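# Place glass graduated cylinder upright in the cart's top tray

## Task

Take the graduated cylinder that is on the bench with shelves and leave it standing upright in the cart's top tray, with its base sitting on the tray floor itself and not on the base of another cylinder. Every other cylinder must also finish upright inside the tray. No cylinder may tip over or reach the room floor, and since they are glass, a drop of more than a few centimetres or a hard bump breaks one and fails the job. At the end the robot must have let go and backed away, must not have tipped or be left leaning, and the cylinders must stay put without the robot supporting them.

## Robot and tools

ROBOT. A Hello Robot Stretch 3 with one arm: a two-wheeled base (0.33 m long, 0.34 m wide), a lift sliding on a mast, and a telescoping arm that reaches out to the robot's RIGHT side. The base cannot slide sideways; to move the gripper forward or back you drive the base. Turning in place pivots about the point between the drive wheels, 0.05 m behind the front edge. With arm retracted and wrist folded, the turning sweep has radius 0.28 m; an unfolded level gripper reaches past it.

FRAMES. Base frame: origin on the floor between the drive wheels, x forward, y left, z up. hand_pose is in this frame, at the point where the closed fingertips meet; with all wrist joints at zero its x points up, y back along the arm toward the mast, z toward the rear. Odometry frame is the base frame where the scene started; heading runs -3.142 to 3.142, left positive.

execute_actions takes "actions", a list run in order (empty list: just report state and images). Each action may hold "robot", "steps" (1 to 450 control steps at 30 per second; default 1) and "until". {"steps": n} alone waits. "robot" is one command, a list of up to 8 commands run one after another (entries may be {"pause_s": s}, max 15 s), or {"stop": true}, which brakes everything and clears the queue. A command may contain:
- "base": exactly one of {"translate_m": d} (relative straight drive in metres from the base's current spot, forward positive, |d| at most 1) or {"rotate_rad": d} (relative turn in place, counter-clockwise/left positive, |d| at most 3.2). Offsets are measured from where the base is when that command begins.
- "joints": absolute targets by name; unnamed joints keep their targets. lift_m 0 to 1.1 (arm height on the mast); arm_m 0 to 0.52 (extension); wrist_yaw_rad -1.345 to 4.42 (0 along the arm, positive swings toward the front, 3.0 folded over the base); wrist_pitch_rad -1.57 to 0.451 (0 level, negative tips fingertips down); wrist_roll_rad -2.911 to 2.911 (0 fingers side by side); gripper_m -0.089 to 0.179 (larger is wider; the true fingertip gap is about 0.007 smaller when nearly shut, 0.025 smaller when wide, zero below 0.007); head_pan_rad -3.953 to 1.73 (0 forward, positive left, -1.57 looks along the arm); head_tilt_rad -1.53 to 0.419 (negative down).
- "contact_limits": {"arm_m": effort %} from 1 to 100, a push threshold for the arm's next motion; lower is gentler, too low stops at once; capped at a shown maximum.
Motions in one command start together and continue past the call. A new command overrides at once and discards the old queue. A queue advances only when every motion of the previous command ends "done" ("off_target" also passes for base and gripper); otherwise later commands are dropped.
"until" ends the action early: {"robot": {"status": "ended"}} fires when nothing reads "moving" and the queue is not running; or compare fields such as lift_m, lift_m_goal, lift_m_status, base_status, translate_m, rotate_rad, heading, x, y, refusals, queue, queue_left with [op, value], op one of = != < <= > >=. {"any": {"status": "ended"}} fires when any motion ends. Don't test readings with "="; use ranges.

SPEED. Fast base (0.30 m/s, 1.9 rad/s) only when stowed: lift_m under 0.30, arm_m under 0.03, wrist_yaw_rad over 2.54; otherwise 0.10 m/s and 0.63 rad/s.

GRIPPER. Close to a value below the object's width to grip (lower = harder). To let go, open at least 0.02 above where the pads made contact. Readings and "done" do not prove a grasp; check images. Over-squeezing triggers a stall guard and the glass may slip; resend a different value to regrip.

WRIST SAFETY. Fold or unfold the wrist only with lift_m 0.32 to 0.95, wrist_pitch_rad -0.4, roll near 0; after folding, lift may go down to 0.25. If wrist_yaw_rad is below -0.4, keep pitch at -0.5 or lower.

RESULTS. Each result is a snapshot plus one image per camera (head_camera, nav_camera, wrist_camera). base_status shows progress like (translate_m +0.12 of +0.30). joint_goals, joint_status, measured_speeds, motor_effort (percent, peak in brackets, biased and noisy), refusals, queue (idle/running/done/dropped/stopped), queue_left. Status words: moving, done, off_target (stuck away from goal, may still push), contact_stop (lift or arm hit something and went slack), time_out, stopped, not_commanded, torque_fault (wrist servo off ~10 s, joint limp, goals refused). robot.on_its_own appears when the robot altered a goal, a joint is slack or off, an effort at rest is abnormal, or base_tilt deviates 3 degrees (7.5 while driving). "refused:", "dropped:" and "replaced:" lines explain rejected goals, discarded queue items and how the prior motion ended. lidar_m: 12 distances from the base origin, 30-degree sectors starting straight ahead and going counter-clockwise, plane 0.17 m up, blind to glass. wrist_depth_mm and head_depth_mm: 7x7 median depth grids (glass omitted). base_tilt in degrees.

zoom_image: {"camera": name, "region": [x0, y0, x1, y1]} pixel box from the top-left, at most 504x504, on that camera's latest image.

finished_scene: {"scene": number}; irreversible, call only after all motion has ended and everything is released.

AVOID. Pushing the arm into something rigid with the gripper above about 0.45 m, pushing again after a contact_stop, and driving while holding or hooking a fixed object can tip the robot; backing up while snagged is worst. If base_tilt shows a lean, pull the gripper free, reverse the last move in small steps, and lower lift to about 0.2 if still tipped. Lower the cylinder until its base nearly touches the tray before opening; never drop or bump it, and keep clear of the other cylinders. Objects may occasionally get nudged by outside pushes.

Each tool is called after "Emit:" by a JSON object that holds its "fn" and its "kwargs".

## Session

Emit:
{"fn": "execute_actions", "kwargs": {"actions": []}}

Scene clock: 0.00 s.
robot.base_odometry: x=+0.000 y=+0.000 heading=+0.000 (m, m, rad; robot's odometry frame)
robot.turned_by_wheels: +0.000 (rad since the last result)
robot.turned_by_imu: +0.000 (rad since the last result)
robot.base_tilt: forward=+2.6 right=-0.5 (deg)
robot.lidar_m: 1.76 1.96 2.05 1.93 1.97 1.92 1.81 1.86 1.96 1.24 1.26 1.64
robot.head_depth_mm: 1706 2492 2681 2657 2639 2621 2538 / 1584 2476 2672 2596 2584 2540 2501 / 1577 2471 2583 2574 2555 2512 2466 / 1517 2468 2536 2502 2484 1690 2276 / 1587 2462 2489 2486 2462 2409 2306 / 1513 2468 2461 2450 2410 2375 2355 / 1516 2433 2418 2396 2368 2317 2295
robot.base_status: not_commanded
robot.joint_positions: lift_m=+0.543 arm_m=-0.001 wrist_yaw_rad=+2.951 wrist_pitch_rad=-0.433 wrist_roll_rad=+0.016 gripper_m=+0.037 head_pan_rad=-0.008 head_tilt_rad=-0.002
robot.joint_goals: lift_m=+0.543 arm_m=-0.001 wrist_yaw_rad=+2.951 wrist_pitch_rad=-0.433 wrist_roll_rad=+0.016 gripper_m=+0.037 head_pan_rad=-0.008 head_tilt_rad=-0.002
robot.joint_status: lift_m=not_commanded arm_m=not_commanded wrist_yaw_rad=not_commanded wrist_pitch_rad=not_commanded wrist_roll_rad=not_commanded gripper_m=not_commanded head_pan_rad=not_commanded head_tilt_rad=not_commanded
robot.measured_speeds: translate_m=+0.000 rotate_rad=+0.000 lift_m=+0.000 arm_m=+0.000 wrist_yaw_rad=+0.000 wrist_pitch_rad=+0.000 wrist_roll_rad=+0.000 head_pan_rad=+0.000 head_tilt_rad=+0.000
robot: refusals=0 queue=idle queue_left=0
robot.motor_effort: left_wheel=-1 right_wheel=+0 lift_m=+21 arm_m=+0 wrist_yaw_rad=+0 wrist_pitch_rad=+8 wrist_roll_rad=+0 gripper_m=+0 head_pan_rad=+0 head_tilt_rad=+2 (%)
robot.hand_pose: x=+0.0208 y=+0.0743 z=+0.5527 quat_wxyz=(+0.218, +0.707, +0.084, +0.668) (m; robot's base frame)
robot.wrist_depth_mm: - - - - - - - / - - - - - - - / - - - - - - - / - - - - - - 953 / - - - 914 893 838 810 / 892 844 - 771 732 727 696 / 761 730 720 690 653 638 617
pictures: head_camera (sideways: a quarter turn clockwise sets it upright), nav_camera (sideways: a quarter turn counterclockwise sets it upright), wrist_camera
Images, in order (width x height): head_camera 896x504, nav_camera 672x504, wrist_camera 644x364.

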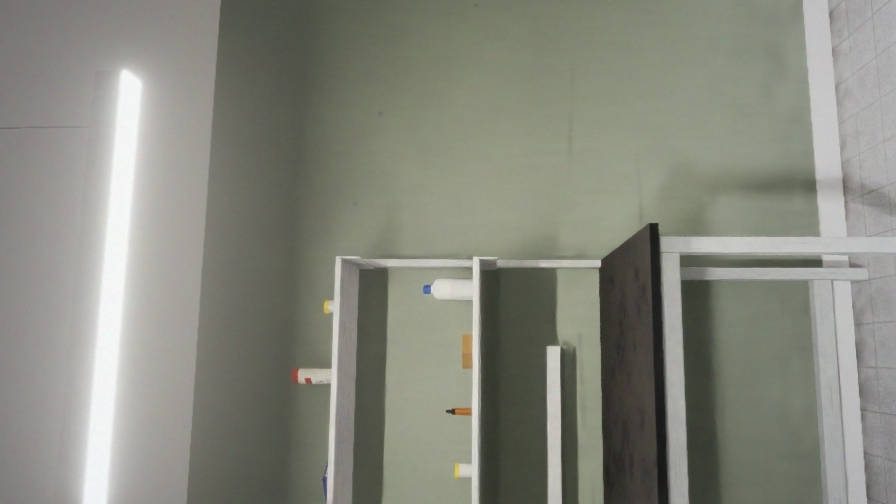

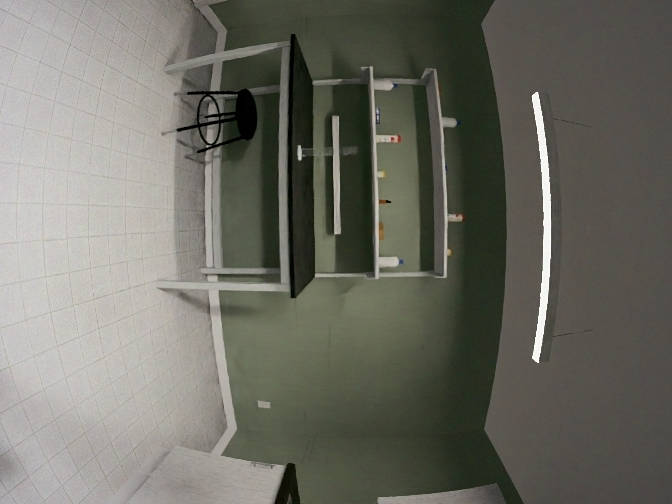

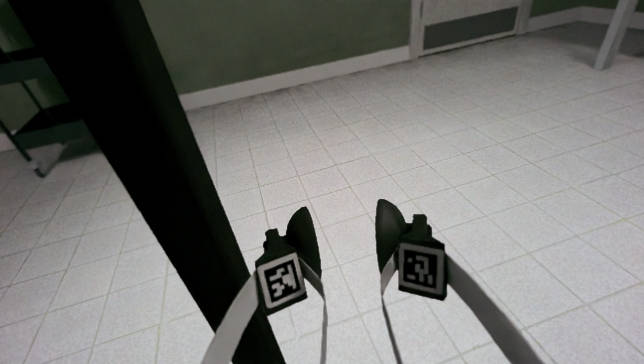

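Emit:
{"fn": "execute_actions", "kwargs": {"actions": [{"robot":{"joints":{"head_pan_rad":0.4,"head_tilt_rad":-0.3}},"steps":90,"until":{"robot":{"status":"ended"}}}]}}

Emit:
{"fn": "execute_actions", "kwargs": {"actions": [{"robot":{"joints":{"head_pan_rad":1.73,"head_tilt_rad":-0.4}},"steps":120,"until":{"robot":{"status":"ended"}}}]}}

Scene clock: 3.47 s.
robot.base_odometry: x=+0.000 y=+0.000 heading=+0.000 (m, m, rad; robot's odometry frame)
robot.turned_by_wheels: +0.000 (rad since the last result)
robot.turned_by_imu: +0.001 (rad since the last result)
robot.base_tilt: forward=+2.7 right=-0.5 (deg)
robot.lidar_m: 1.76 1.97 2.05 1.94 1.97 1.92 1.81 1.87 1.96 1.24 1.26 1.64
robot.head_depth_mm: 2133 2239 2314 2060 2488 2176 1649 / 2189 2296 2390 2055 2595 2195 1646 / 2244 2352 2446 2337 2650 2173 1638 / 2331 2402 2486 2299 2715 2164 1632 / 2379 2495 2598 2622 2575 2146 1644 / 2470 2538 2666 2655 2806 2155 1628 / 2526 2631 2745 2871 2752 2146 1623
robot.base_status: not_commanded
robot.joint_positions: lift_m=+0.543 arm_m=-0.001 wrist_yaw_rad=+2.951 wrist_pitch_rad=-0.433 wrist_roll_rad=+0.016 gripper_m=+0.037 head_pan_rad=+0.393 head_tilt_rad=-0.296
robot.joint_goals: lift_m=+0.543 arm_m=-0.001 wrist_yaw_rad=+2.951 wrist_pitch_rad=-0.433 wrist_roll_rad=+0.016 gripper_m=+0.037 head_pan_rad=+0.400 head_tilt_rad=-0.300
robot.joint_status: lift_m=not_commanded arm_m=not_commanded wrist_yaw_rad=not_commanded wrist_pitch_rad=not_commanded wrist_roll_rad=not_commanded gripper_m=not_commanded head_pan_rad=done head_tilt_rad=done
robot.measured_speeds: translate_m=+0.000 rotate_rad=+0.000 lift_m=+0.000 arm_m=+0.000 wrist_yaw_rad=+0.000 wrist_pitch_rad=+0.000 wrist_roll_rad=+0.000 head_pan_rad=+0.000 head_tilt_rad=+0.000
robot: refusals=0 queue=done queue_left=0
robot.motor_effort: left_wheel=-1(1) right_wheel=+0(0) lift_m=+22(21) arm_m=+0(0) wrist_yaw_rad=+0(0) wrist_pitch_rad=+8(8) wrist_roll_rad=+0(0) gripper_m=+0(0) head_pan_rad=+3(30) head_tilt_rad=-2(19) (%)
robot.hand_pose: x=+0.0208 y=+0.0743 z=+0.5527 quat_wxyz=(+0.218, +0.707, +0.084, +0.668) (m; robot's base frame)
robot.wrist_depth_mm: - - - - - - - / - - - - - - - / - - - - - - - / - - - - - - 960 / - - - 916 899 837 795 / 900 853 - 776 725 720 690 / 766 740 721 682 657 634 624
pictures: head_camera (sideways: a quarter turn clockwise sets it upright), nav_camera (sideways: a quarter turn counterclockwise sets it upright), wrist_camera
Images, in order (width x height): head_camera 896x504, nav_camera 672x504, wrist_camera 644x364.

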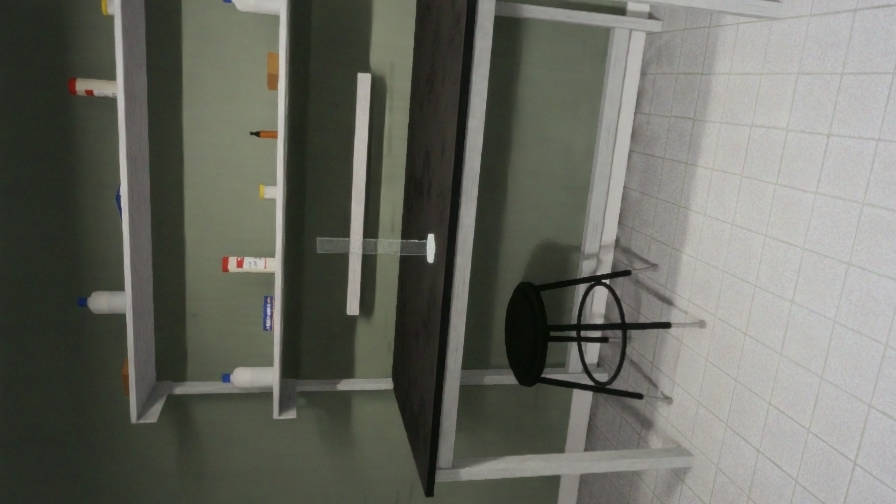

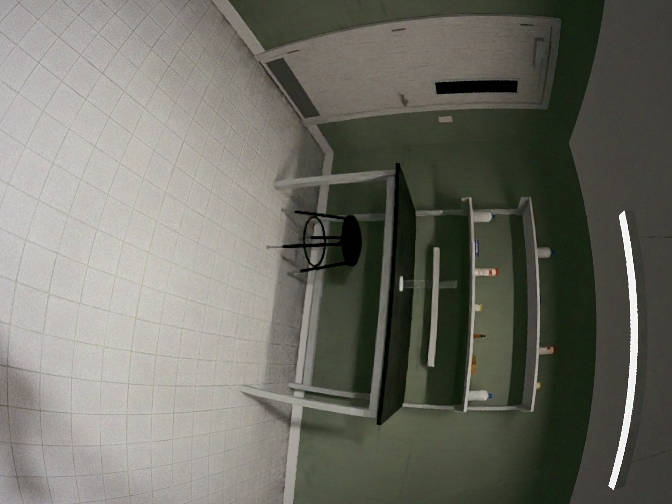

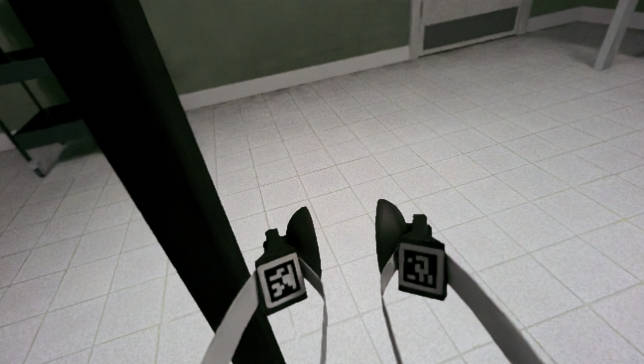

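Scene clock: 4.70 s.
robot.base_odometry: x=+0.000 y=+0.000 heading=+0.000 (m, m, rad; robot's odometry frame)
robot.turned_by_wheels: +0.000 (rad since the last result)
robot.turned_by_imu: +0.000 (rad since the last result)
robot.base_tilt: forward=+2.7 right=-0.5 (deg)
robot.lidar_m: 1.76 1.97 2.05 1.93 1.97 1.93 1.82 1.86 1.95 1.24 1.27 1.64
robot.head_depth_mm: 1667 1761 1866 1999 2164 1930 1508 / 1659 1771 1885 2001 2169 1900 1498 / 1673 1765 1877 2022 2170 1894 1493 / 1680 1779 1884 2017 2179 1903 1490 / 1676 1778 1897 2016 2150 1881 1475 / 1669 1781 1886 2025 2145 1885 1471 / 1665 1782 1894 1967 1973 1788 1469
robot.base_status: not_commanded
robot.joint_positions: lift_m=+0.543 arm_m=-0.001 wrist_yaw_rad=+2.951 wrist_pitch_rad=-0.433 wrist_roll_rad=+0.016 gripper_m=+0.037 head_pan_rad=+1.715 head_tilt_rad=-0.395
robot.joint_goals: lift_m=+0.543 arm_m=-0.001 wrist_yaw_rad=+2.951 wrist_pitch_rad=-0.433 wrist_roll_rad=+0.016 gripper_m=+0.037 head_pan_rad=+1.730 head_tilt_rad=-0.400
robot.joint_status: lift_m=not_commanded arm_m=not_commanded wrist_yaw_rad=not_commanded wrist_pitch_rad=not_commanded wrist_roll_rad=not_commanded gripper_m=not_commanded head_pan_rad=done head_tilt_rad=done
robot.measured_speeds: translate_m=+0.000 rotate_rad=+0.000 lift_m=+0.000 arm_m=+0.000 wrist_yaw_rad=+0.000 wrist_pitch_rad=+0.000 wrist_roll_rad=+0.000 head_pan_rad=+0.000 head_tilt_rad=+0.000
robot: refusals=0 queue=done queue_left=0
robot.motor_effort: left_wheel=-1(1) right_wheel=+0(0) lift_m=+21(21) arm_m=+0(0) wrist_yaw_rad=+0(0) wrist_pitch_rad=+8(8) wrist_roll_rad=+0(0) gripper_m=+0(0) head_pan_rad=+3(37) head_tilt_rad=-2(14) (%)
robot.hand_pose: x=+0.0208 y=+0.0743 z=+0.5527 quat_wxyz=(+0.218, +0.707, +0.084, +0.668) (m; robot's base frame)
robot.wrist_depth_mm: - - - - - - - / - - - - - - - / - - - - - - - / - - - - - - 949 / - - - 901 892 846 806 / 902 858 - 769 717 716 707 / 763 739 719 685 657 639 616
pictures: head_camera (sideways: a quarter turn clockwise sets it upright), nav_camera (sideways: a quarter turn counterclockwise sets it upright), wrist_camera
Images, in order (width x height): head_camera 896x504, nav_camera 672x504, wrist_camera 644x364.

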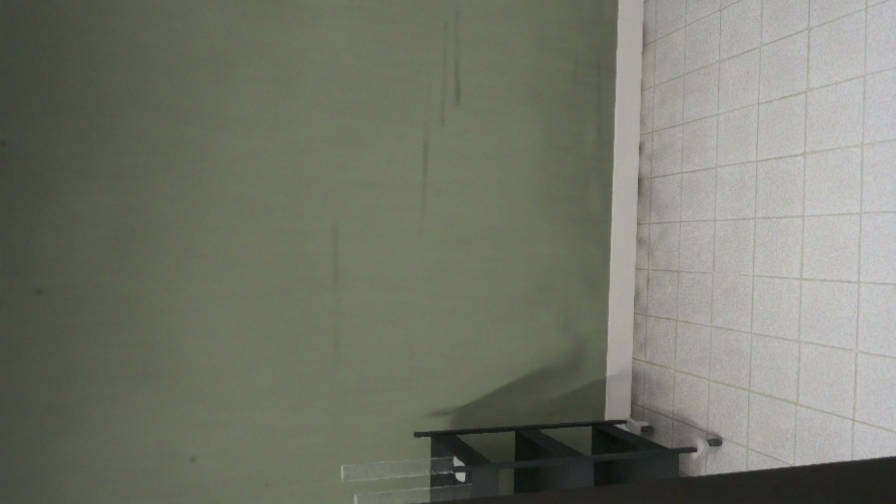

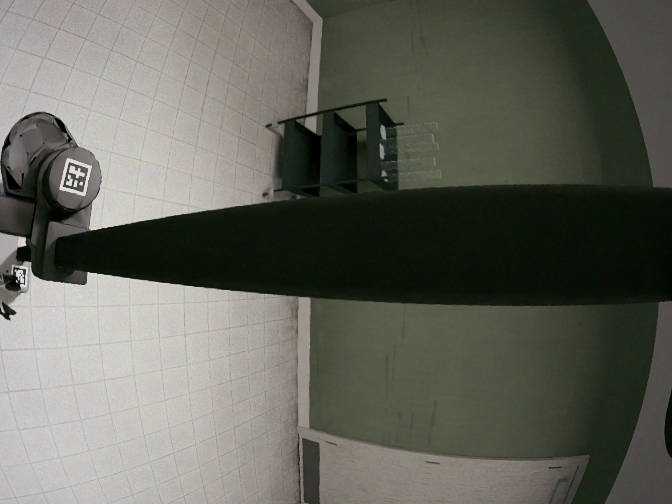

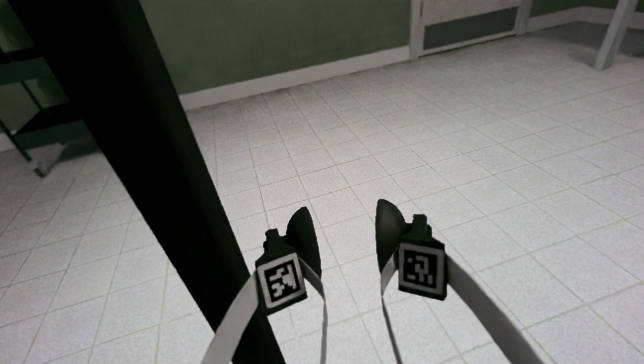

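Emit:
{"fn": "execute_actions", "kwargs": {"actions": [{"robot":[{"base":{"rotate_rad":0.545},"joints":{"lift_m":0.28,"head_pan_rad":-1.57,"head_tilt_rad":-0.5}},{"base":{"translate_m":1.0}},{"base":{"translate_m":0.37},"joints":{"lift_m":0.9,"wrist_pitch_rad":-0.4}},{"base":{"rotate_rad":1.155},"joints":{"wrist_yaw_rad":0,"gripper_m":0.15}},{"joints":{"wrist_pitch_rad":0,"lift_m":1.0}}],"steps":450,"until":{"robot":{"status":"ended"}}},{"steps":450,"until":{"robot":{"status":"ended"}}}]}}

Scene clock: 33.87 s.
robot.base_odometry: x=+1.172 y=+0.710 heading=+1.700 (m, m, rad; robot's odometry frame)
robot.turned_by_wheels: +1.700 (rad since the last result)
robot.turned_by_imu: +1.672 (rad since the last result)
robot.base_tilt: forward=+2.8 right=-0.4 (deg)
robot.lidar_m: 1.29 1.39 1.94 3.04 3.22 1.91 1.86 1.02 1.21 0.63 0.74 1.33
robot.head_depth_mm: 1056 1164 1258 970 - - - / 1047 1165 1257 958 635 - - / 1060 1164 1258 953 - - - / 1050 1162 1243 965 - - - / 1066 1164 1244 927 649 923 1328 / 1043 1160 1243 973 631 896 1327 / 1056 1158 1239 907 639 899 1283
robot.base_status: done (rotate_rad +1.1549 of +1.1550)
robot.joint_positions: lift_m=+0.999 arm_m=-0.001 wrist_yaw_rad=+0.002 wrist_pitch_rad=-0.024 wrist_roll_rad=+0.016 gripper_m=+0.150 head_pan_rad=-1.563 head_tilt_rad=-0.494
robot.joint_goals: lift_m=+1.000 arm_m=-0.001 wrist_yaw_rad=+0.000 wrist_pitch_rad=+0.000 wrist_roll_rad=+0.016 gripper_m=+0.150 head_pan_rad=-1.570 head_tilt_rad=-0.500
robot.joint_status: lift_m=done arm_m=not_commanded wrist_yaw_rad=done wrist_pitch_rad=done wrist_roll_rad=not_commanded gripper_m=done head_pan_rad=done head_tilt_rad=done
robot.measured_speeds: translate_m=+0.000 rotate_rad=+0.000 lift_m=+0.000 arm_m=+0.000 wrist_yaw_rad=+0.000 wrist_pitch_rad=+0.000 wrist_roll_rad=+0.000 head_pan_rad=+0.000 head_tilt_rad=+0.000
robot: refusals=0 queue=done queue_left=0
robot.motor_effort: left_wheel=-3(9) right_wheel=+2(7) lift_m=+30(31) arm_m=+0(0) wrist_yaw_rad=-2(5) wrist_pitch_rad=+11(12) wrist_roll_rad=+0(0) gripper_m=+1(82) head_pan_rad=-3(33) head_tilt_rad=-3(12) (%)
robot.hand_pose: x=-0.0209 y=-0.3998 z=+1.1080 quat_wxyz=(+0.702, +0.009, -0.712, -0.008) (m; robot's base frame)
robot.wrist_depth_mm: - 753 754 731 809 916 912 / - 945 - 973 943 954 922 / - - - - - 982 982 / - - - - - 933 801 / - 944 747 681 621 591 537 / 671 560 505 481 450 411 407 / 433 390 385 369 353 343 322
pictures: head_camera (sideways: a quarter turn clockwise sets it upright), nav_camera (sideways: a quarter turn counterclockwise sets it upright), wrist_camera
Images, in order (width x height): head_camera 896x504, nav_camera 672x504, wrist_camera 644x364.

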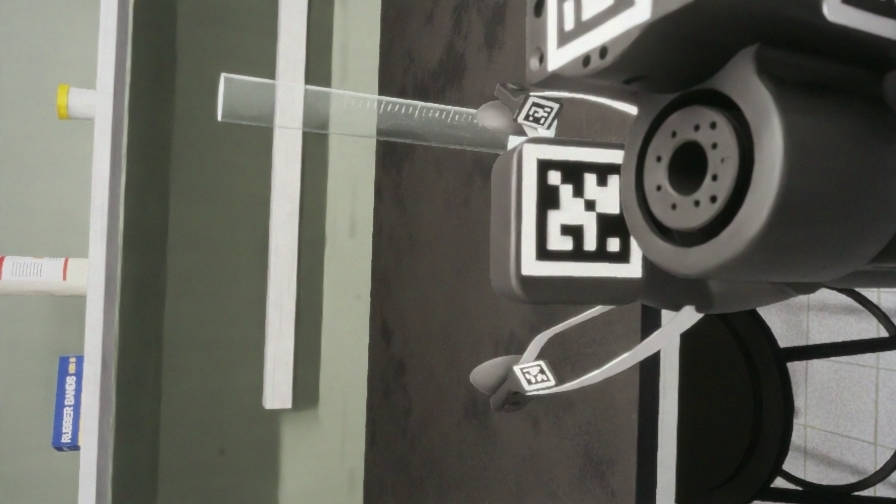

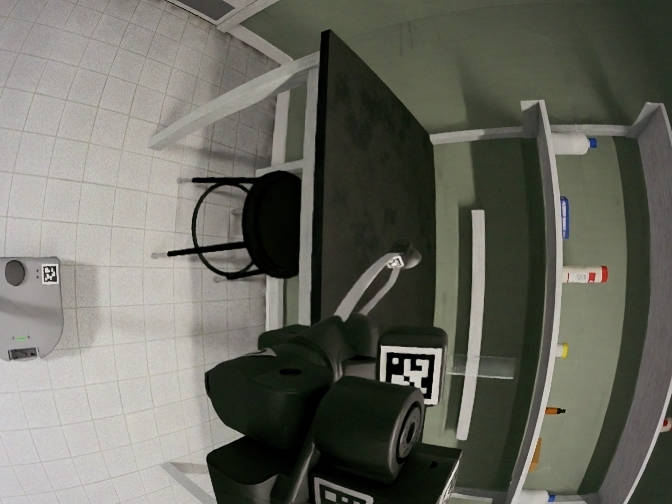

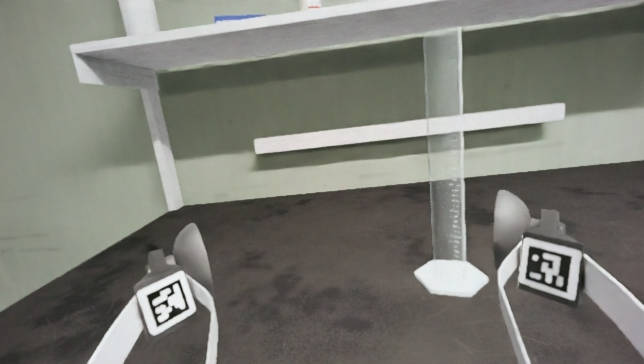

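Emit:
{"fn": "execute_actions", "kwargs": {"actions": [{"robot":[{"base":{"translate_m":-0.13},"joints":{"lift_m":1.03}},{"joints":{"arm_m":0.1}}],"steps":450,"until":{"robot":{"status":"ended"}}}]}}

Scene clock: 41.43 s.
robot.base_odometry: x=+1.188 y=+0.581 heading=+1.700 (m, m, rad; robot's odometry frame)
robot.turned_by_wheels: +0.000 (rad since the last result)
robot.turned_by_imu: +0.001 (rad since the last result)
robot.base_tilt: forward=+2.8 right=-0.3 (deg)
robot.lidar_m: 1.42 1.52 2.01 3.04 2.34 1.78 1.73 0.91 1.20 0.91 0.65 0.83
robot.head_depth_mm: 1041 1159 1158 - - 1594 1391 / 1051 1156 1184 - - 1579 1384 / 1042 1152 1242 - - 1556 1377 / 1058 1158 1230 - - 1588 1370 / 1051 1161 1235 925 647 1520 1331 / 886 1156 1238 893 642 941 1356 / 1037 1154 1233 909 637 888 1282
robot.base_status: done (translate_m -0.1300 of -0.1300)
robot.joint_positions: lift_m=+1.029 arm_m=+0.100 wrist_yaw_rad=+0.001 wrist_pitch_rad=-0.023 wrist_roll_rad=+0.016 gripper_m=+0.150 head_pan_rad=-1.563 head_tilt_rad=-0.494
robot.joint_goals: lift_m=+1.030 arm_m=+0.100 wrist_yaw_rad=+0.000 wrist_pitch_rad=+0.000 wrist_roll_rad=+0.016 gripper_m=+0.150 head_pan_rad=-1.570 head_tilt_rad=-0.500
robot.joint_status: lift_m=done arm_m=done wrist_yaw_rad=done wrist_pitch_rad=done wrist_roll_rad=not_commanded gripper_m=done head_pan_rad=done head_tilt_rad=done
robot.measured_speeds: translate_m=+0.000 rotate_rad=+0.000 lift_m=+0.000 arm_m=+0.000 wrist_yaw_rad=+0.000 wrist_pitch_rad=+0.000 wrist_roll_rad=+0.000 head_pan_rad=+0.000 head_tilt_rad=+0.000
robot: refusals=0 queue=done queue_left=0
robot.motor_effort: left_wheel=-3(10) right_wheel=+1(3) lift_m=+31(29) arm_m=+3(4) wrist_yaw_rad=-1(2) wrist_pitch_rad=+11(11) wrist_roll_rad=+0(0) gripper_m=+1(1) head_pan_rad=-3(3) head_tilt_rad=-3(2) (%)
robot.hand_pose: x=-0.0211 y=-0.5002 z=+1.1381 quat_wxyz=(+0.702, +0.009, -0.712, -0.008) (m; robot's base frame)
robot.wrist_depth_mm: 888 874 651 635 676 814 800 / 684 891 882 871 849 846 839 / 933 966 943 909 888 883 869 / - 956 959 944 926 899 880 / - 930 819 757 691 666 606 / 665 638 562 539 504 459 452 / 484 438 429 414 392 381 360
pictures: head_camera (sideways: a quarter turn clockwise sets it upright), nav_camera (sideways: a quarter turn counterclockwise sets it upright), wrist_camera
Images, in order (width x height): head_camera 896x504, nav_camera 672x504, wrist_camera 644x364.

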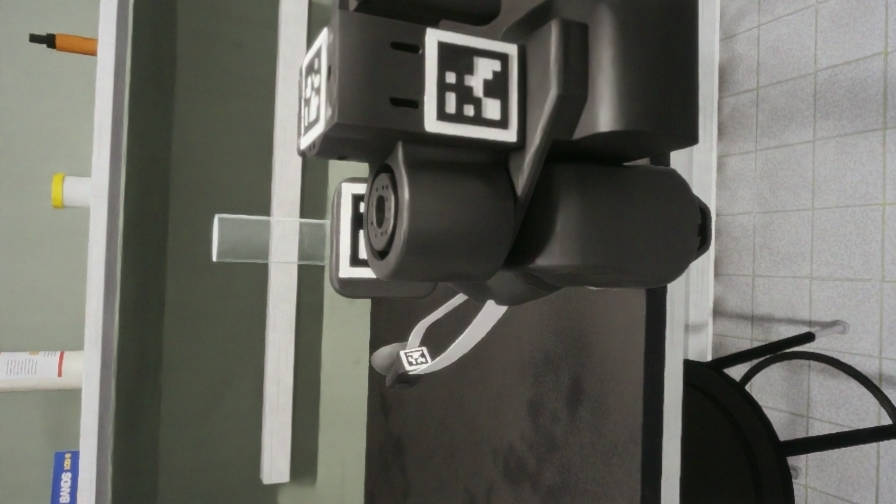

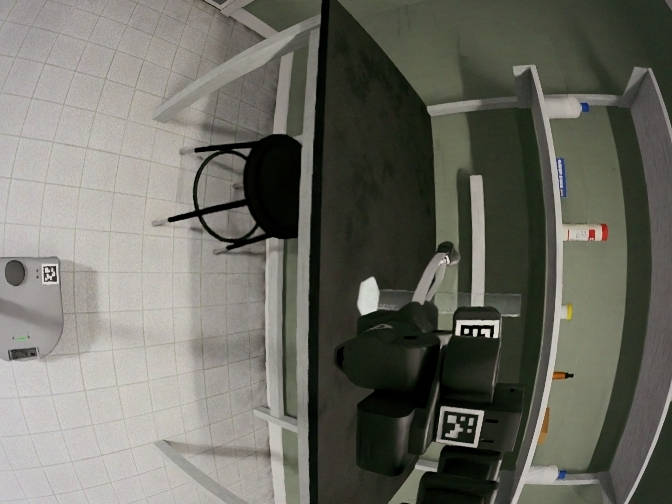

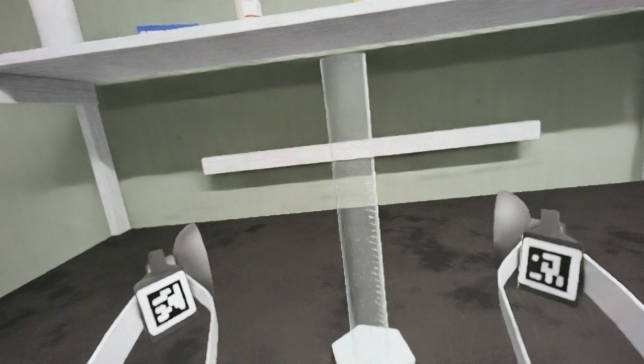

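Emit:
{"fn": "execute_actions", "kwargs": {"actions": [{"robot":{"joints":{"arm_m":0.23,"head_tilt_rad":-0.35}},"steps":450,"until":{"robot":{"status":"ended"}}}]}}

Scene clock: 45.67 s.
robot.base_odometry: x=+1.188 y=+0.581 heading=+1.700 (m, m, rad; robot's odometry frame)
robot.turned_by_wheels: +0.000 (rad since the last result)
robot.turned_by_imu: +0.001 (rad since the last result)
robot.base_tilt: forward=+2.8 right=-0.3 (deg)
robot.lidar_m: 1.42 1.52 2.01 3.05 2.35 1.77 1.73 0.91 1.20 0.91 0.65 0.82
robot.head_depth_mm: 1103 1146 1221 - 777 599 1425 / 1101 1145 1221 - 752 598 1420 / 1105 1143 1218 - 728 594 1423 / 1101 1156 1214 - - 591 1425 / 1091 1149 1212 1267 819 589 1419 / 1093 1141 1214 1272 815 584 909 / 1096 1131 1211 1263 809 582 840
robot.base_status: done (translate_m -0.1300 of -0.1300)
robot.joint_positions: lift_m=+1.029 arm_m=+0.230 wrist_yaw_rad=+0.001 wrist_pitch_rad=-0.023 wrist_roll_rad=+0.016 gripper_m=+0.150 head_pan_rad=-1.563 head_tilt_rad=-0.359
robot.joint_goals: lift_m=+1.030 arm_m=+0.230 wrist_yaw_rad=+0.000 wrist_pitch_rad=+0.000 wrist_roll_rad=+0.016 gripper_m=+0.150 head_pan_rad=-1.570 head_tilt_rad=-0.350
robot.joint_status: lift_m=done arm_m=done wrist_yaw_rad=done wrist_pitch_rad=done wrist_roll_rad=not_commanded gripper_m=done head_pan_rad=done head_tilt_rad=done
robot.measured_speeds: translate_m=+0.000 rotate_rad=+0.000 lift_m=+0.000 arm_m=+0.000 wrist_yaw_rad=+0.000 wrist_pitch_rad=+0.000 wrist_roll_rad=+0.000 head_pan_rad=+0.000 head_tilt_rad=+0.000
robot: refusals=0 queue=done queue_left=0
robot.motor_effort: left_wheel=-2(2) right_wheel=+1(1) lift_m=+31(30) arm_m=+4(3) wrist_yaw_rad=-1(2) wrist_pitch_rad=+11(11) wrist_roll_rad=+0(0) gripper_m=+0(0) head_pan_rad=-3(3) head_tilt_rad=+4(18) (%)
robot.hand_pose: x=-0.0212 y=-0.6302 z=+1.1381 quat_wxyz=(+0.702, +0.009, -0.712, -0.008) (m; robot's base frame)
robot.wrist_depth_mm: 512 491 515 588 670 706 709 / 682 779 772 768 742 736 724 / 829 815 812 803 778 759 744 / 868 861 831 815 813 786 789 / 893 866 828 750 683 663 596 / 668 631 558 530 502 459 451 / 491 437 427 412 392 377 364
pictures: head_camera (sideways: a quarter turn clockwise sets it upright), nav_camera (sideways: a quarter turn counterclockwise sets it upright), wrist_camera
Images, in order (width x height): head_camera 896x504, nav_camera 672x504, wrist_camera 644x364.

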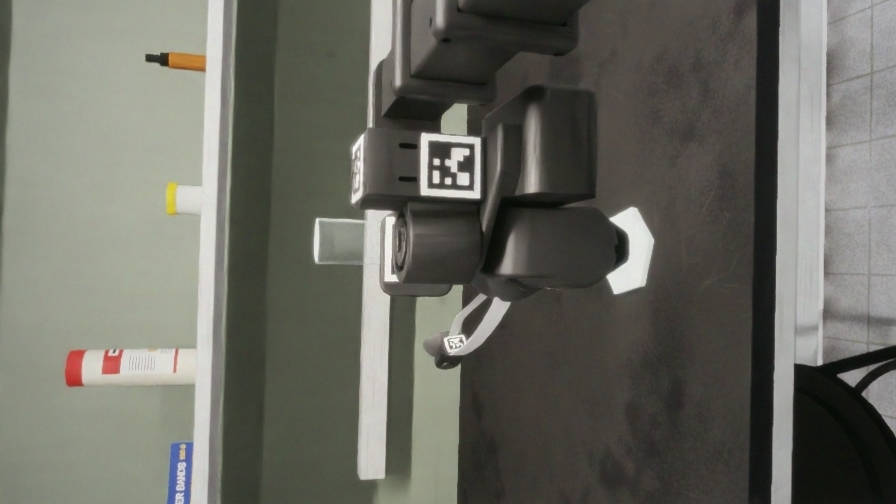

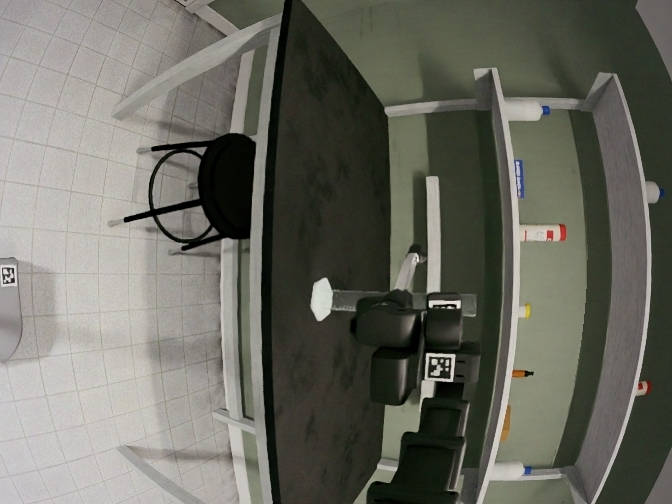

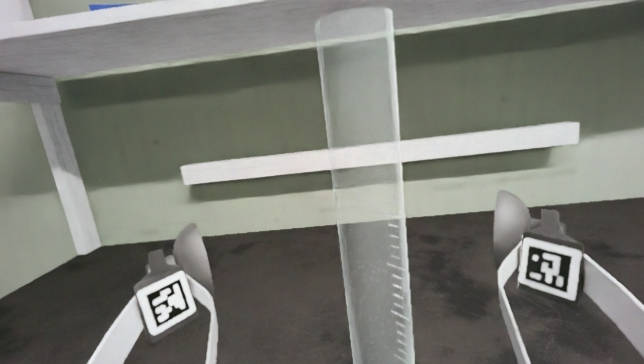

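Emit:
{"fn": "execute_actions", "kwargs": {"actions": [{"robot":[{"base":{"translate_m":-0.016},"joints":{"arm_m":0.27}},{"joints":{"gripper_m":0.08}}],"steps":450,"until":{"robot":{"status":"ended"}}}]}}

Scene clock: 50.73 s.
robot.base_odometry: x=+1.190 y=+0.565 heading=+1.700 (m, m, rad; robot's odometry frame)
robot.turned_by_wheels: +0.000 (rad since the last result)
robot.turned_by_imu: +0.001 (rad since the last result)
robot.base_tilt: forward=+2.8 right=-0.3 (deg)
robot.lidar_m: 1.43 1.54 2.02 3.04 2.34 1.75 1.71 0.90 1.20 0.92 0.65 0.84
robot.head_depth_mm: 1106 1143 1221 - 778 601 1429 / 1100 1146 1225 - 797 595 1426 / 1101 1139 1219 - 786 593 1422 / 1099 1149 1219 - 732 591 1424 / 1099 1153 1216 1262 821 588 1415 / 1083 1137 1210 1257 816 584 953 / 1095 1131 1209 1264 808 583 837
robot.base_status: done (translate_m -0.0160 of -0.0160)
robot.joint_positions: lift_m=+1.029 arm_m=+0.270 wrist_yaw_rad=+0.001 wrist_pitch_rad=-0.023 wrist_roll_rad=+0.016 gripper_m=+0.080 head_pan_rad=-1.563 head_tilt_rad=-0.359
robot.joint_goals: lift_m=+1.030 arm_m=+0.270 wrist_yaw_rad=+0.000 wrist_pitch_rad=+0.000 wrist_roll_rad=+0.016 gripper_m=+0.080 head_pan_rad=-1.570 head_tilt_rad=-0.350
robot.joint_status: lift_m=done arm_m=done wrist_yaw_rad=done wrist_pitch_rad=done wrist_roll_rad=not_commanded gripper_m=done head_pan_rad=done head_tilt_rad=done
robot.measured_speeds: translate_m=+0.000 rotate_rad=+0.000 lift_m=+0.000 arm_m=+0.000 wrist_yaw_rad=+0.000 wrist_pitch_rad=+0.000 wrist_roll_rad=+0.000 head_pan_rad=+0.000 head_tilt_rad=+0.000
robot: refusals=0 queue=done queue_left=0
robot.motor_effort: left_wheel=-3(9) right_wheel=+1(3) lift_m=+31(31) arm_m=+3(4) wrist_yaw_rad=-1(1) wrist_pitch_rad=+11(11) wrist_roll_rad=+0(0) gripper_m=+0(80) head_pan_rad=-3(2) head_tilt_rad=+4(4) (%)
robot.hand_pose: x=-0.0212 y=-0.6702 z=+1.1381 quat_wxyz=(+0.702, +0.009, -0.712, -0.008) (m; robot's base frame)
robot.wrist_depth_mm: 442 464 513 585 687 671 664 / 692 735 737 726 716 698 690 / 771 778 754 750 737 700 717 / 816 791 787 775 754 748 729 / 850 847 831 745 698 641 589 / 658 610 578 540 501 462 454 / 482 463 423 409 394 374 364
pictures: head_camera (sideways: a quarter turn clockwise sets it upright), nav_camera (sideways: a quarter turn counterclockwise sets it upright), wrist_camera
Images, in order (width x height): head_camera 896x504, nav_camera 672x504, wrist_camera 644x364.

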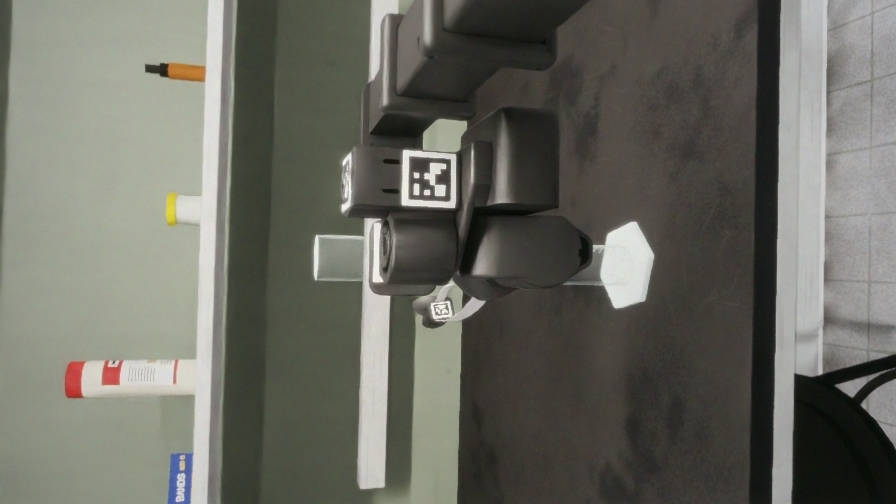

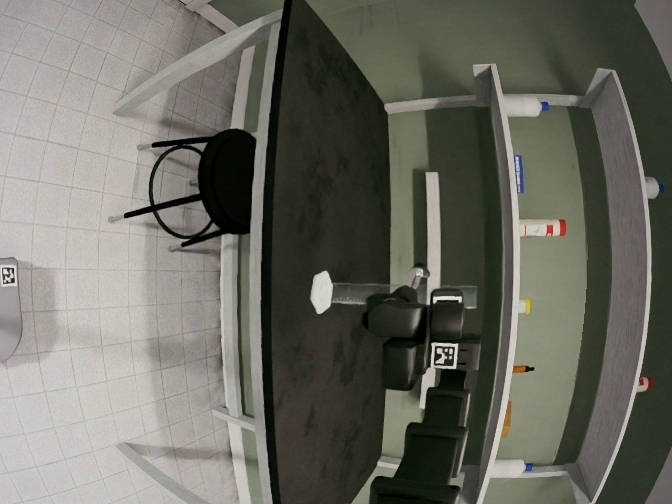

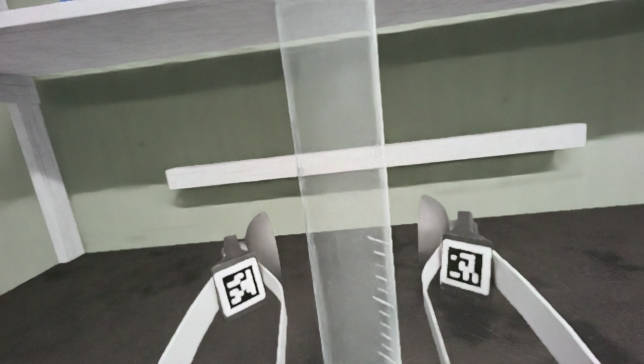

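Centered. Grip and lift slightly.

Emit:
{"fn": "execute_actions", "kwargs": {"actions": [{"robot":[{"joints":{"gripper_m":0.0}},{"pause_s":0.5},{"joints":{"lift_m":1.05}}],"steps":450,"until":{"robot":{"status":"ended"}}}]}}

Scene clock: 56.30 s.
robot.base_odometry: x=+1.190 y=+0.565 heading=+1.700 (m, m, rad; robot's odometry frame)
robot.turned_by_wheels: +0.000 (rad since the last result)
robot.turned_by_imu: +0.001 (rad since the last result)
robot.base_tilt: forward=+2.7 right=-0.4 (deg)
robot.lidar_m: 1.43 1.54 2.02 3.05 2.32 1.76 1.71 0.89 1.20 0.92 0.65 0.84
robot.head_depth_mm: 1104 1149 1219 - 844 598 1426 / 1097 1142 1212 1287 837 597 1422 / 1097 1139 1202 - 830 594 1423 / 1097 1153 1213 - 742 591 1423 / 1100 1147 1216 1269 819 588 1414 / 1078 1137 1213 1265 812 585 954 / 1093 1129 1209 1262 810 581 838
robot.base_status: done (translate_m -0.0160 of -0.0160)
robot.joint_positions: lift_m=+1.049 arm_m=+0.270 wrist_yaw_rad=+0.000 wrist_pitch_rad=-0.040 wrist_roll_rad=+0.016 gripper_m=+0.001 head_pan_rad=-1.563 head_tilt_rad=-0.359
robot.joint_goals: lift_m=+1.050 arm_m=+0.270 wrist_yaw_rad=+0.000 wrist_pitch_rad=+0.000 wrist_roll_rad=+0.016 gripper_m=+0.000 head_pan_rad=-1.570 head_tilt_rad=-0.350
robot.joint_status: lift_m=done arm_m=done wrist_yaw_rad=done wrist_pitch_rad=done wrist_roll_rad=not_commanded gripper_m=done head_pan_rad=done head_tilt_rad=done
robot.measured_speeds: translate_m=+0.000 rotate_rad=+0.000 lift_m=+0.000 arm_m=+0.000 wrist_yaw_rad=+0.000 wrist_pitch_rad=+0.000 wrist_roll_rad=+0.000 head_pan_rad=+0.000 head_tilt_rad=+0.000
robot: refusals=0 queue=done queue_left=0
robot.motor_effort: left_wheel=-3(3) right_wheel=+2(2) lift_m=+31(35) arm_m=+3(2) wrist_yaw_rad=+0(1) wrist_pitch_rad=+19(20) wrist_roll_rad=+0(0) gripper_m=-15(86) head_pan_rad=-2(3) head_tilt_rad=+4(4) (%)
robot.hand_pose: x=-0.0214 y=-0.6697 z=+1.1538 quat_wxyz=(+0.702, +0.014, -0.712, -0.015) (m; robot's base frame)
robot.wrist_depth_mm: 454 438 487 561 675 672 666 / 693 733 730 734 708 694 678 / 772 775 761 746 727 697 706 / 811 802 782 775 775 758 738 / 855 831 816 768 732 644 612 / 667 631 602 533 495 488 468 / 503 476 450 430 408 393 376
pictures: head_camera (sideways: a quarter turn clockwise sets it upright), nav_camera (sideways: a quarter turn counterclockwise sets it upright), wrist_camera
Images, in order (width x height): head_camera 896x504, nav_camera 672x504, wrist_camera 644x364.

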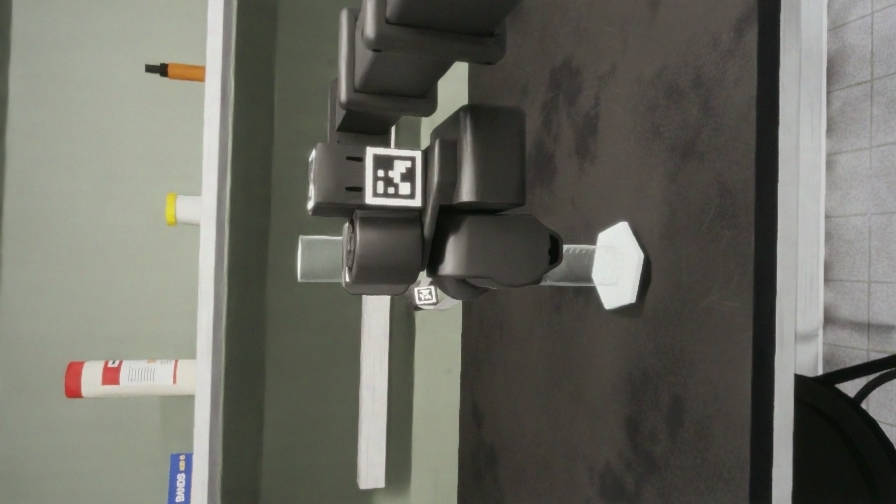

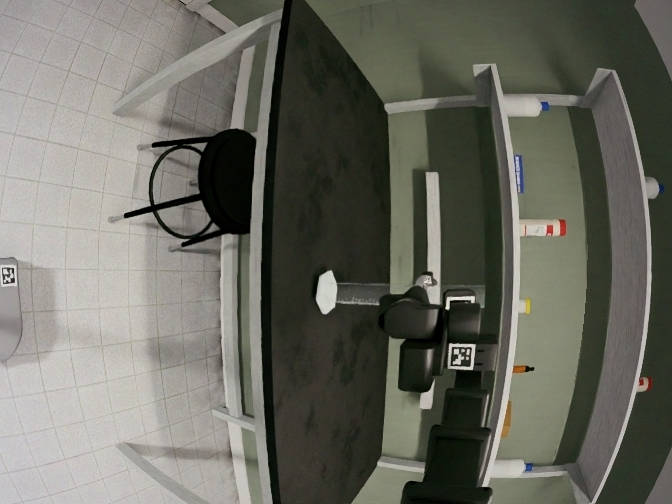

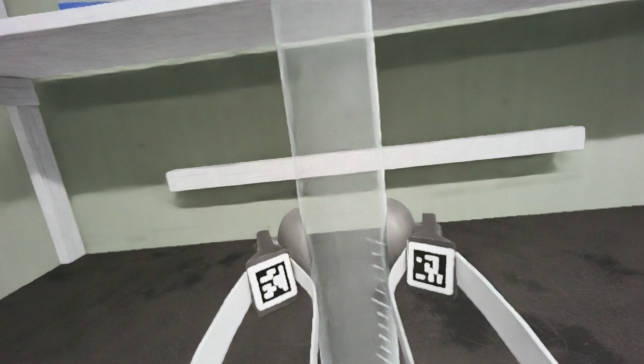

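Emit:
{"fn": "execute_actions", "kwargs": {"actions": [{"robot":[{"joints":{"gripper_m":-0.02,"lift_m":1.08}},{"joints":{"arm_m":0.0}},{"base":{"rotate_rad":1.3},"joints":{"head_pan_rad":-0.5,"head_tilt_rad":-0.6}},{"base":{"translate_m":1.0}},{"base":{"translate_m":0.55}},{"base":{"rotate_rad":0.3},"joints":{"head_pan_rad":-1.0}}],"steps":450,"until":{"robot":{"status":"ended"}}},{"steps":450,"until":{"robot":{"status":"ended"}}}]}}

Scene clock: 89.00 s.
robot.base_odometry: x=-0.344 y=+0.784 heading=-2.983 (m, m, rad; robot's odometry frame)
robot.turned_by_wheels: +1.600 (rad since the last result)
robot.turned_by_imu: +1.574 (rad since the last result)
robot.base_tilt: forward=+2.7 right=-0.3 (deg)
robot.lidar_m: 1.54 1.62 2.74 2.07 2.19 2.30 2.04 1.47 1.12 0.79 0.70 1.65
robot.head_depth_mm: 918 986 1070 1148 1271 1402 1304 / 970 1047 1139 1174 1177 1438 1300 / 1027 1114 1217 1223 1027 1113 1229 / 1094 1191 1310 1258 1206 1278 1248 / 1168 1282 1418 1201 1245 1358 1278 / 1252 1376 1546 1682 1838 1490 1266 / 1350 1500 1689 1939 1909 1519 1268
robot.base_status: done (rotate_rad +0.2999 of +0.3000)
robot.joint_positions: lift_m=+1.079 arm_m=+0.000 wrist_yaw_rad=+0.000 wrist_pitch_rad=-0.041 wrist_roll_rad=+0.016 gripper_m=-0.013 head_pan_rad=-0.993 head_tilt_rad=-0.593
robot.joint_goals: lift_m=+1.080 arm_m=+0.000 wrist_yaw_rad=+0.000 wrist_pitch_rad=+0.000 wrist_roll_rad=+0.016 gripper_m=-0.014 head_pan_rad=-1.000 head_tilt_rad=-0.600
robot.joint_status: lift_m=done arm_m=done wrist_yaw_rad=done wrist_pitch_rad=done wrist_roll_rad=not_commanded gripper_m=done head_pan_rad=done head_tilt_rad=done
robot.measured_speeds: translate_m=+0.000 rotate_rad=+0.000 lift_m=+0.000 arm_m=+0.000 wrist_yaw_rad=+0.000 wrist_pitch_rad=+0.000 wrist_roll_rad=+0.000 head_pan_rad=+0.000 head_tilt_rad=+0.000
robot: refusals=0 queue=done queue_left=0
robot.on_its_own: gripper_m is held at -0.014, not at your -0.020, by its stall guard, which is not easing now
robot.motor_effort: left_wheel=-3(8) right_wheel=+1(5) lift_m=+31(37) arm_m=-4(5) wrist_yaw_rad=+0(0) wrist_pitch_rad=+19(20) wrist_roll_rad=+0(0) gripper_m=-19(88) head_pan_rad=-2(40) head_tilt_rad=-3(23) (%)
robot.hand_pose: x=-0.0214 y=-0.4004 z=+1.1834 quat_wxyz=(+0.702, +0.015, -0.712, -0.015) (m; robot's base frame)
robot.wrist_depth_mm: 819 793 780 772 750 731 725 / 848 803 818 806 789 763 758 / 873 852 846 824 813 786 785 / 924 893 880 863 842 839 799 / 965 936 912 902 870 873 850 / - - 978 945 917 884 873 / - 891 827 979 969 943 928
pictures: head_camera (sideways: a quarter turn clockwise sets it upright), nav_camera (sideways: a quarter turn counterclockwise sets it upright), wrist_camera
Images, in order (width x height): head_camera 896x504, nav_camera 672x504, wrist_camera 644x364.

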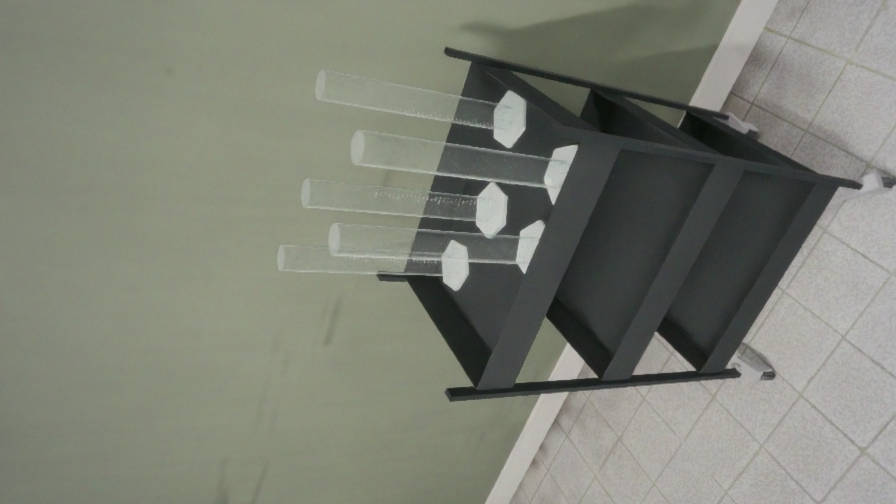

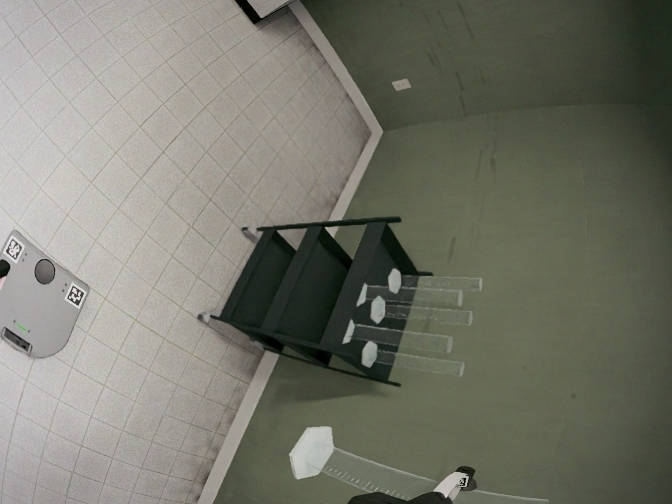

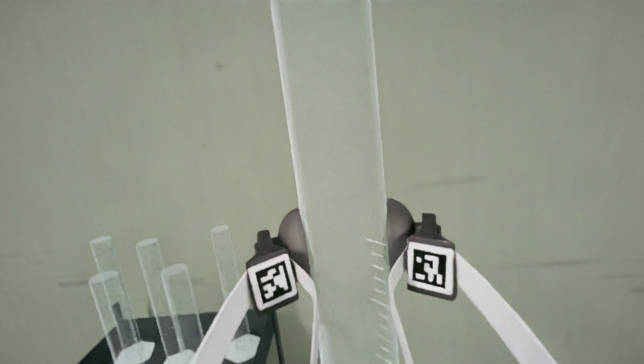

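Emit:
{"fn": "execute_actions", "kwargs": {"actions": [{"robot":{"base":{"translate_m":0.58},"joints":{"head_pan_rad":-1.57,"head_tilt_rad":-0.75,"arm_m":0.1}},"steps":450,"until":{"robot":{"status":"ended"}}}]}}

Scene clock: 98.83 s.
robot.base_odometry: x=-0.917 y=+0.693 heading=-2.983 (m, m, rad; robot's odometry frame)
robot.turned_by_wheels: +0.000 (rad since the last result)
robot.turned_by_imu: +0.000 (rad since the last result)
robot.base_tilt: forward=+2.8 right=-0.3 (deg)
robot.lidar_m: 0.96 1.01 1.58 2.10 2.16 2.81 2.70 1.52 0.71 0.69 1.20 1.46
robot.head_depth_mm: - - - 1024 1564 1418 1219 / - - - 1030 1155 1331 1212 / - - - 1006 1166 1318 1199 / - - - 724 1186 1315 1191 / 948 1065 1190 965 1256 1323 1184 / 947 1061 1208 1406 1584 1378 1176 / 949 1067 1213 1413 1579 1369 1175
robot.base_status: done (translate_m +0.5800 of +0.5800)
robot.joint_positions: lift_m=+1.079 arm_m=+0.100 wrist_yaw_rad=+0.000 wrist_pitch_rad=-0.041 wrist_roll_rad=+0.016 gripper_m=-0.013 head_pan_rad=-1.563 head_tilt_rad=-0.741
robot.joint_goals: lift_m=+1.080 arm_m=+0.100 wrist_yaw_rad=+0.000 wrist_pitch_rad=+0.000 wrist_roll_rad=+0.016 gripper_m=-0.014 head_pan_rad=-1.570 head_tilt_rad=-0.750
robot.joint_status: lift_m=done arm_m=done wrist_yaw_rad=done wrist_pitch_rad=done wrist_roll_rad=not_commanded gripper_m=done head_pan_rad=done head_tilt_rad=done
robot.measured_speeds: translate_m=+0.000 rotate_rad=+0.000 lift_m=+0.000 arm_m=+0.000 wrist_yaw_rad=+0.000 wrist_pitch_rad=+0.000 wrist_roll_rad=+0.000 head_pan_rad=+0.000 head_tilt_rad=+0.000
robot: refusals=0 queue=done queue_left=0
robot.on_its_own: gripper_m is held at -0.014, not at your -0.020, by its stall guard, which is not easing now
robot.motor_effort: left_wheel=-3(3) right_wheel=+1(6) lift_m=+31(31) arm_m=+3(4) wrist_yaw_rad=+0(0) wrist_pitch_rad=+19(20) wrist_roll_rad=+0(0) gripper_m=-20(20) head_pan_rad=-3(34) head_tilt_rad=-4(17) (%)
robot.hand_pose: x=-0.0214 y=-0.4996 z=+1.1834 quat_wxyz=(+0.702, +0.015, -0.712, -0.015) (m; robot's base frame)
robot.wrist_depth_mm: 750 740 724 714 695 688 671 / 773 745 751 726 718 709 695 / 800 787 799 776 757 730 725 / 845 823 807 794 780 768 748 / 871 874 843 836 799 782 782 / 940 903 883 862 861 819 809 / 994 955 942 891 758 749 839
pictures: head_camera (sideways: a quarter turn clockwise sets it upright), nav_camera (sideways: a quarter turn counterclockwise sets it upright), wrist_camera
Images, in order (width x height): head_camera 896x504, nav_camera 672x504, wrist_camera 644x364.

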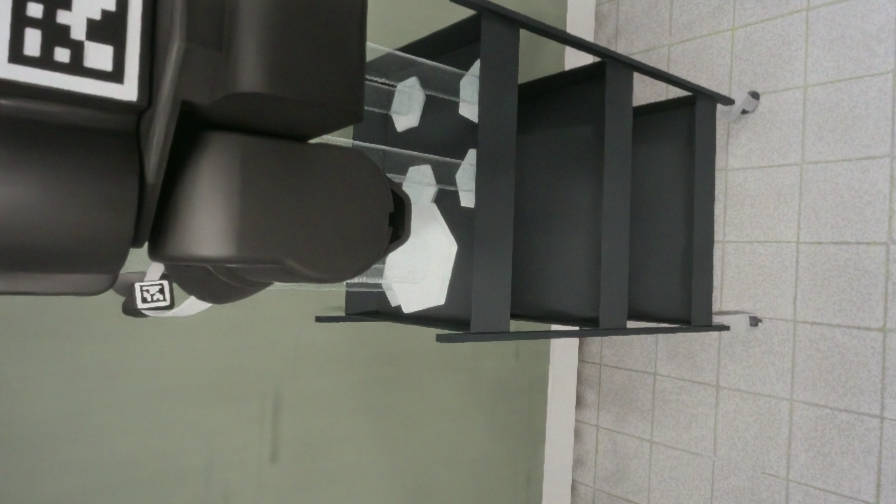

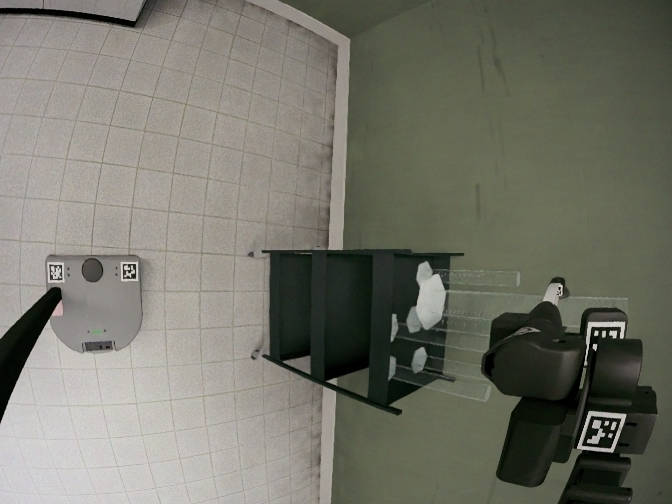

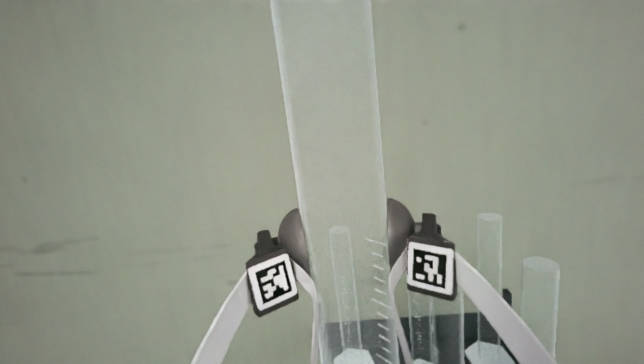

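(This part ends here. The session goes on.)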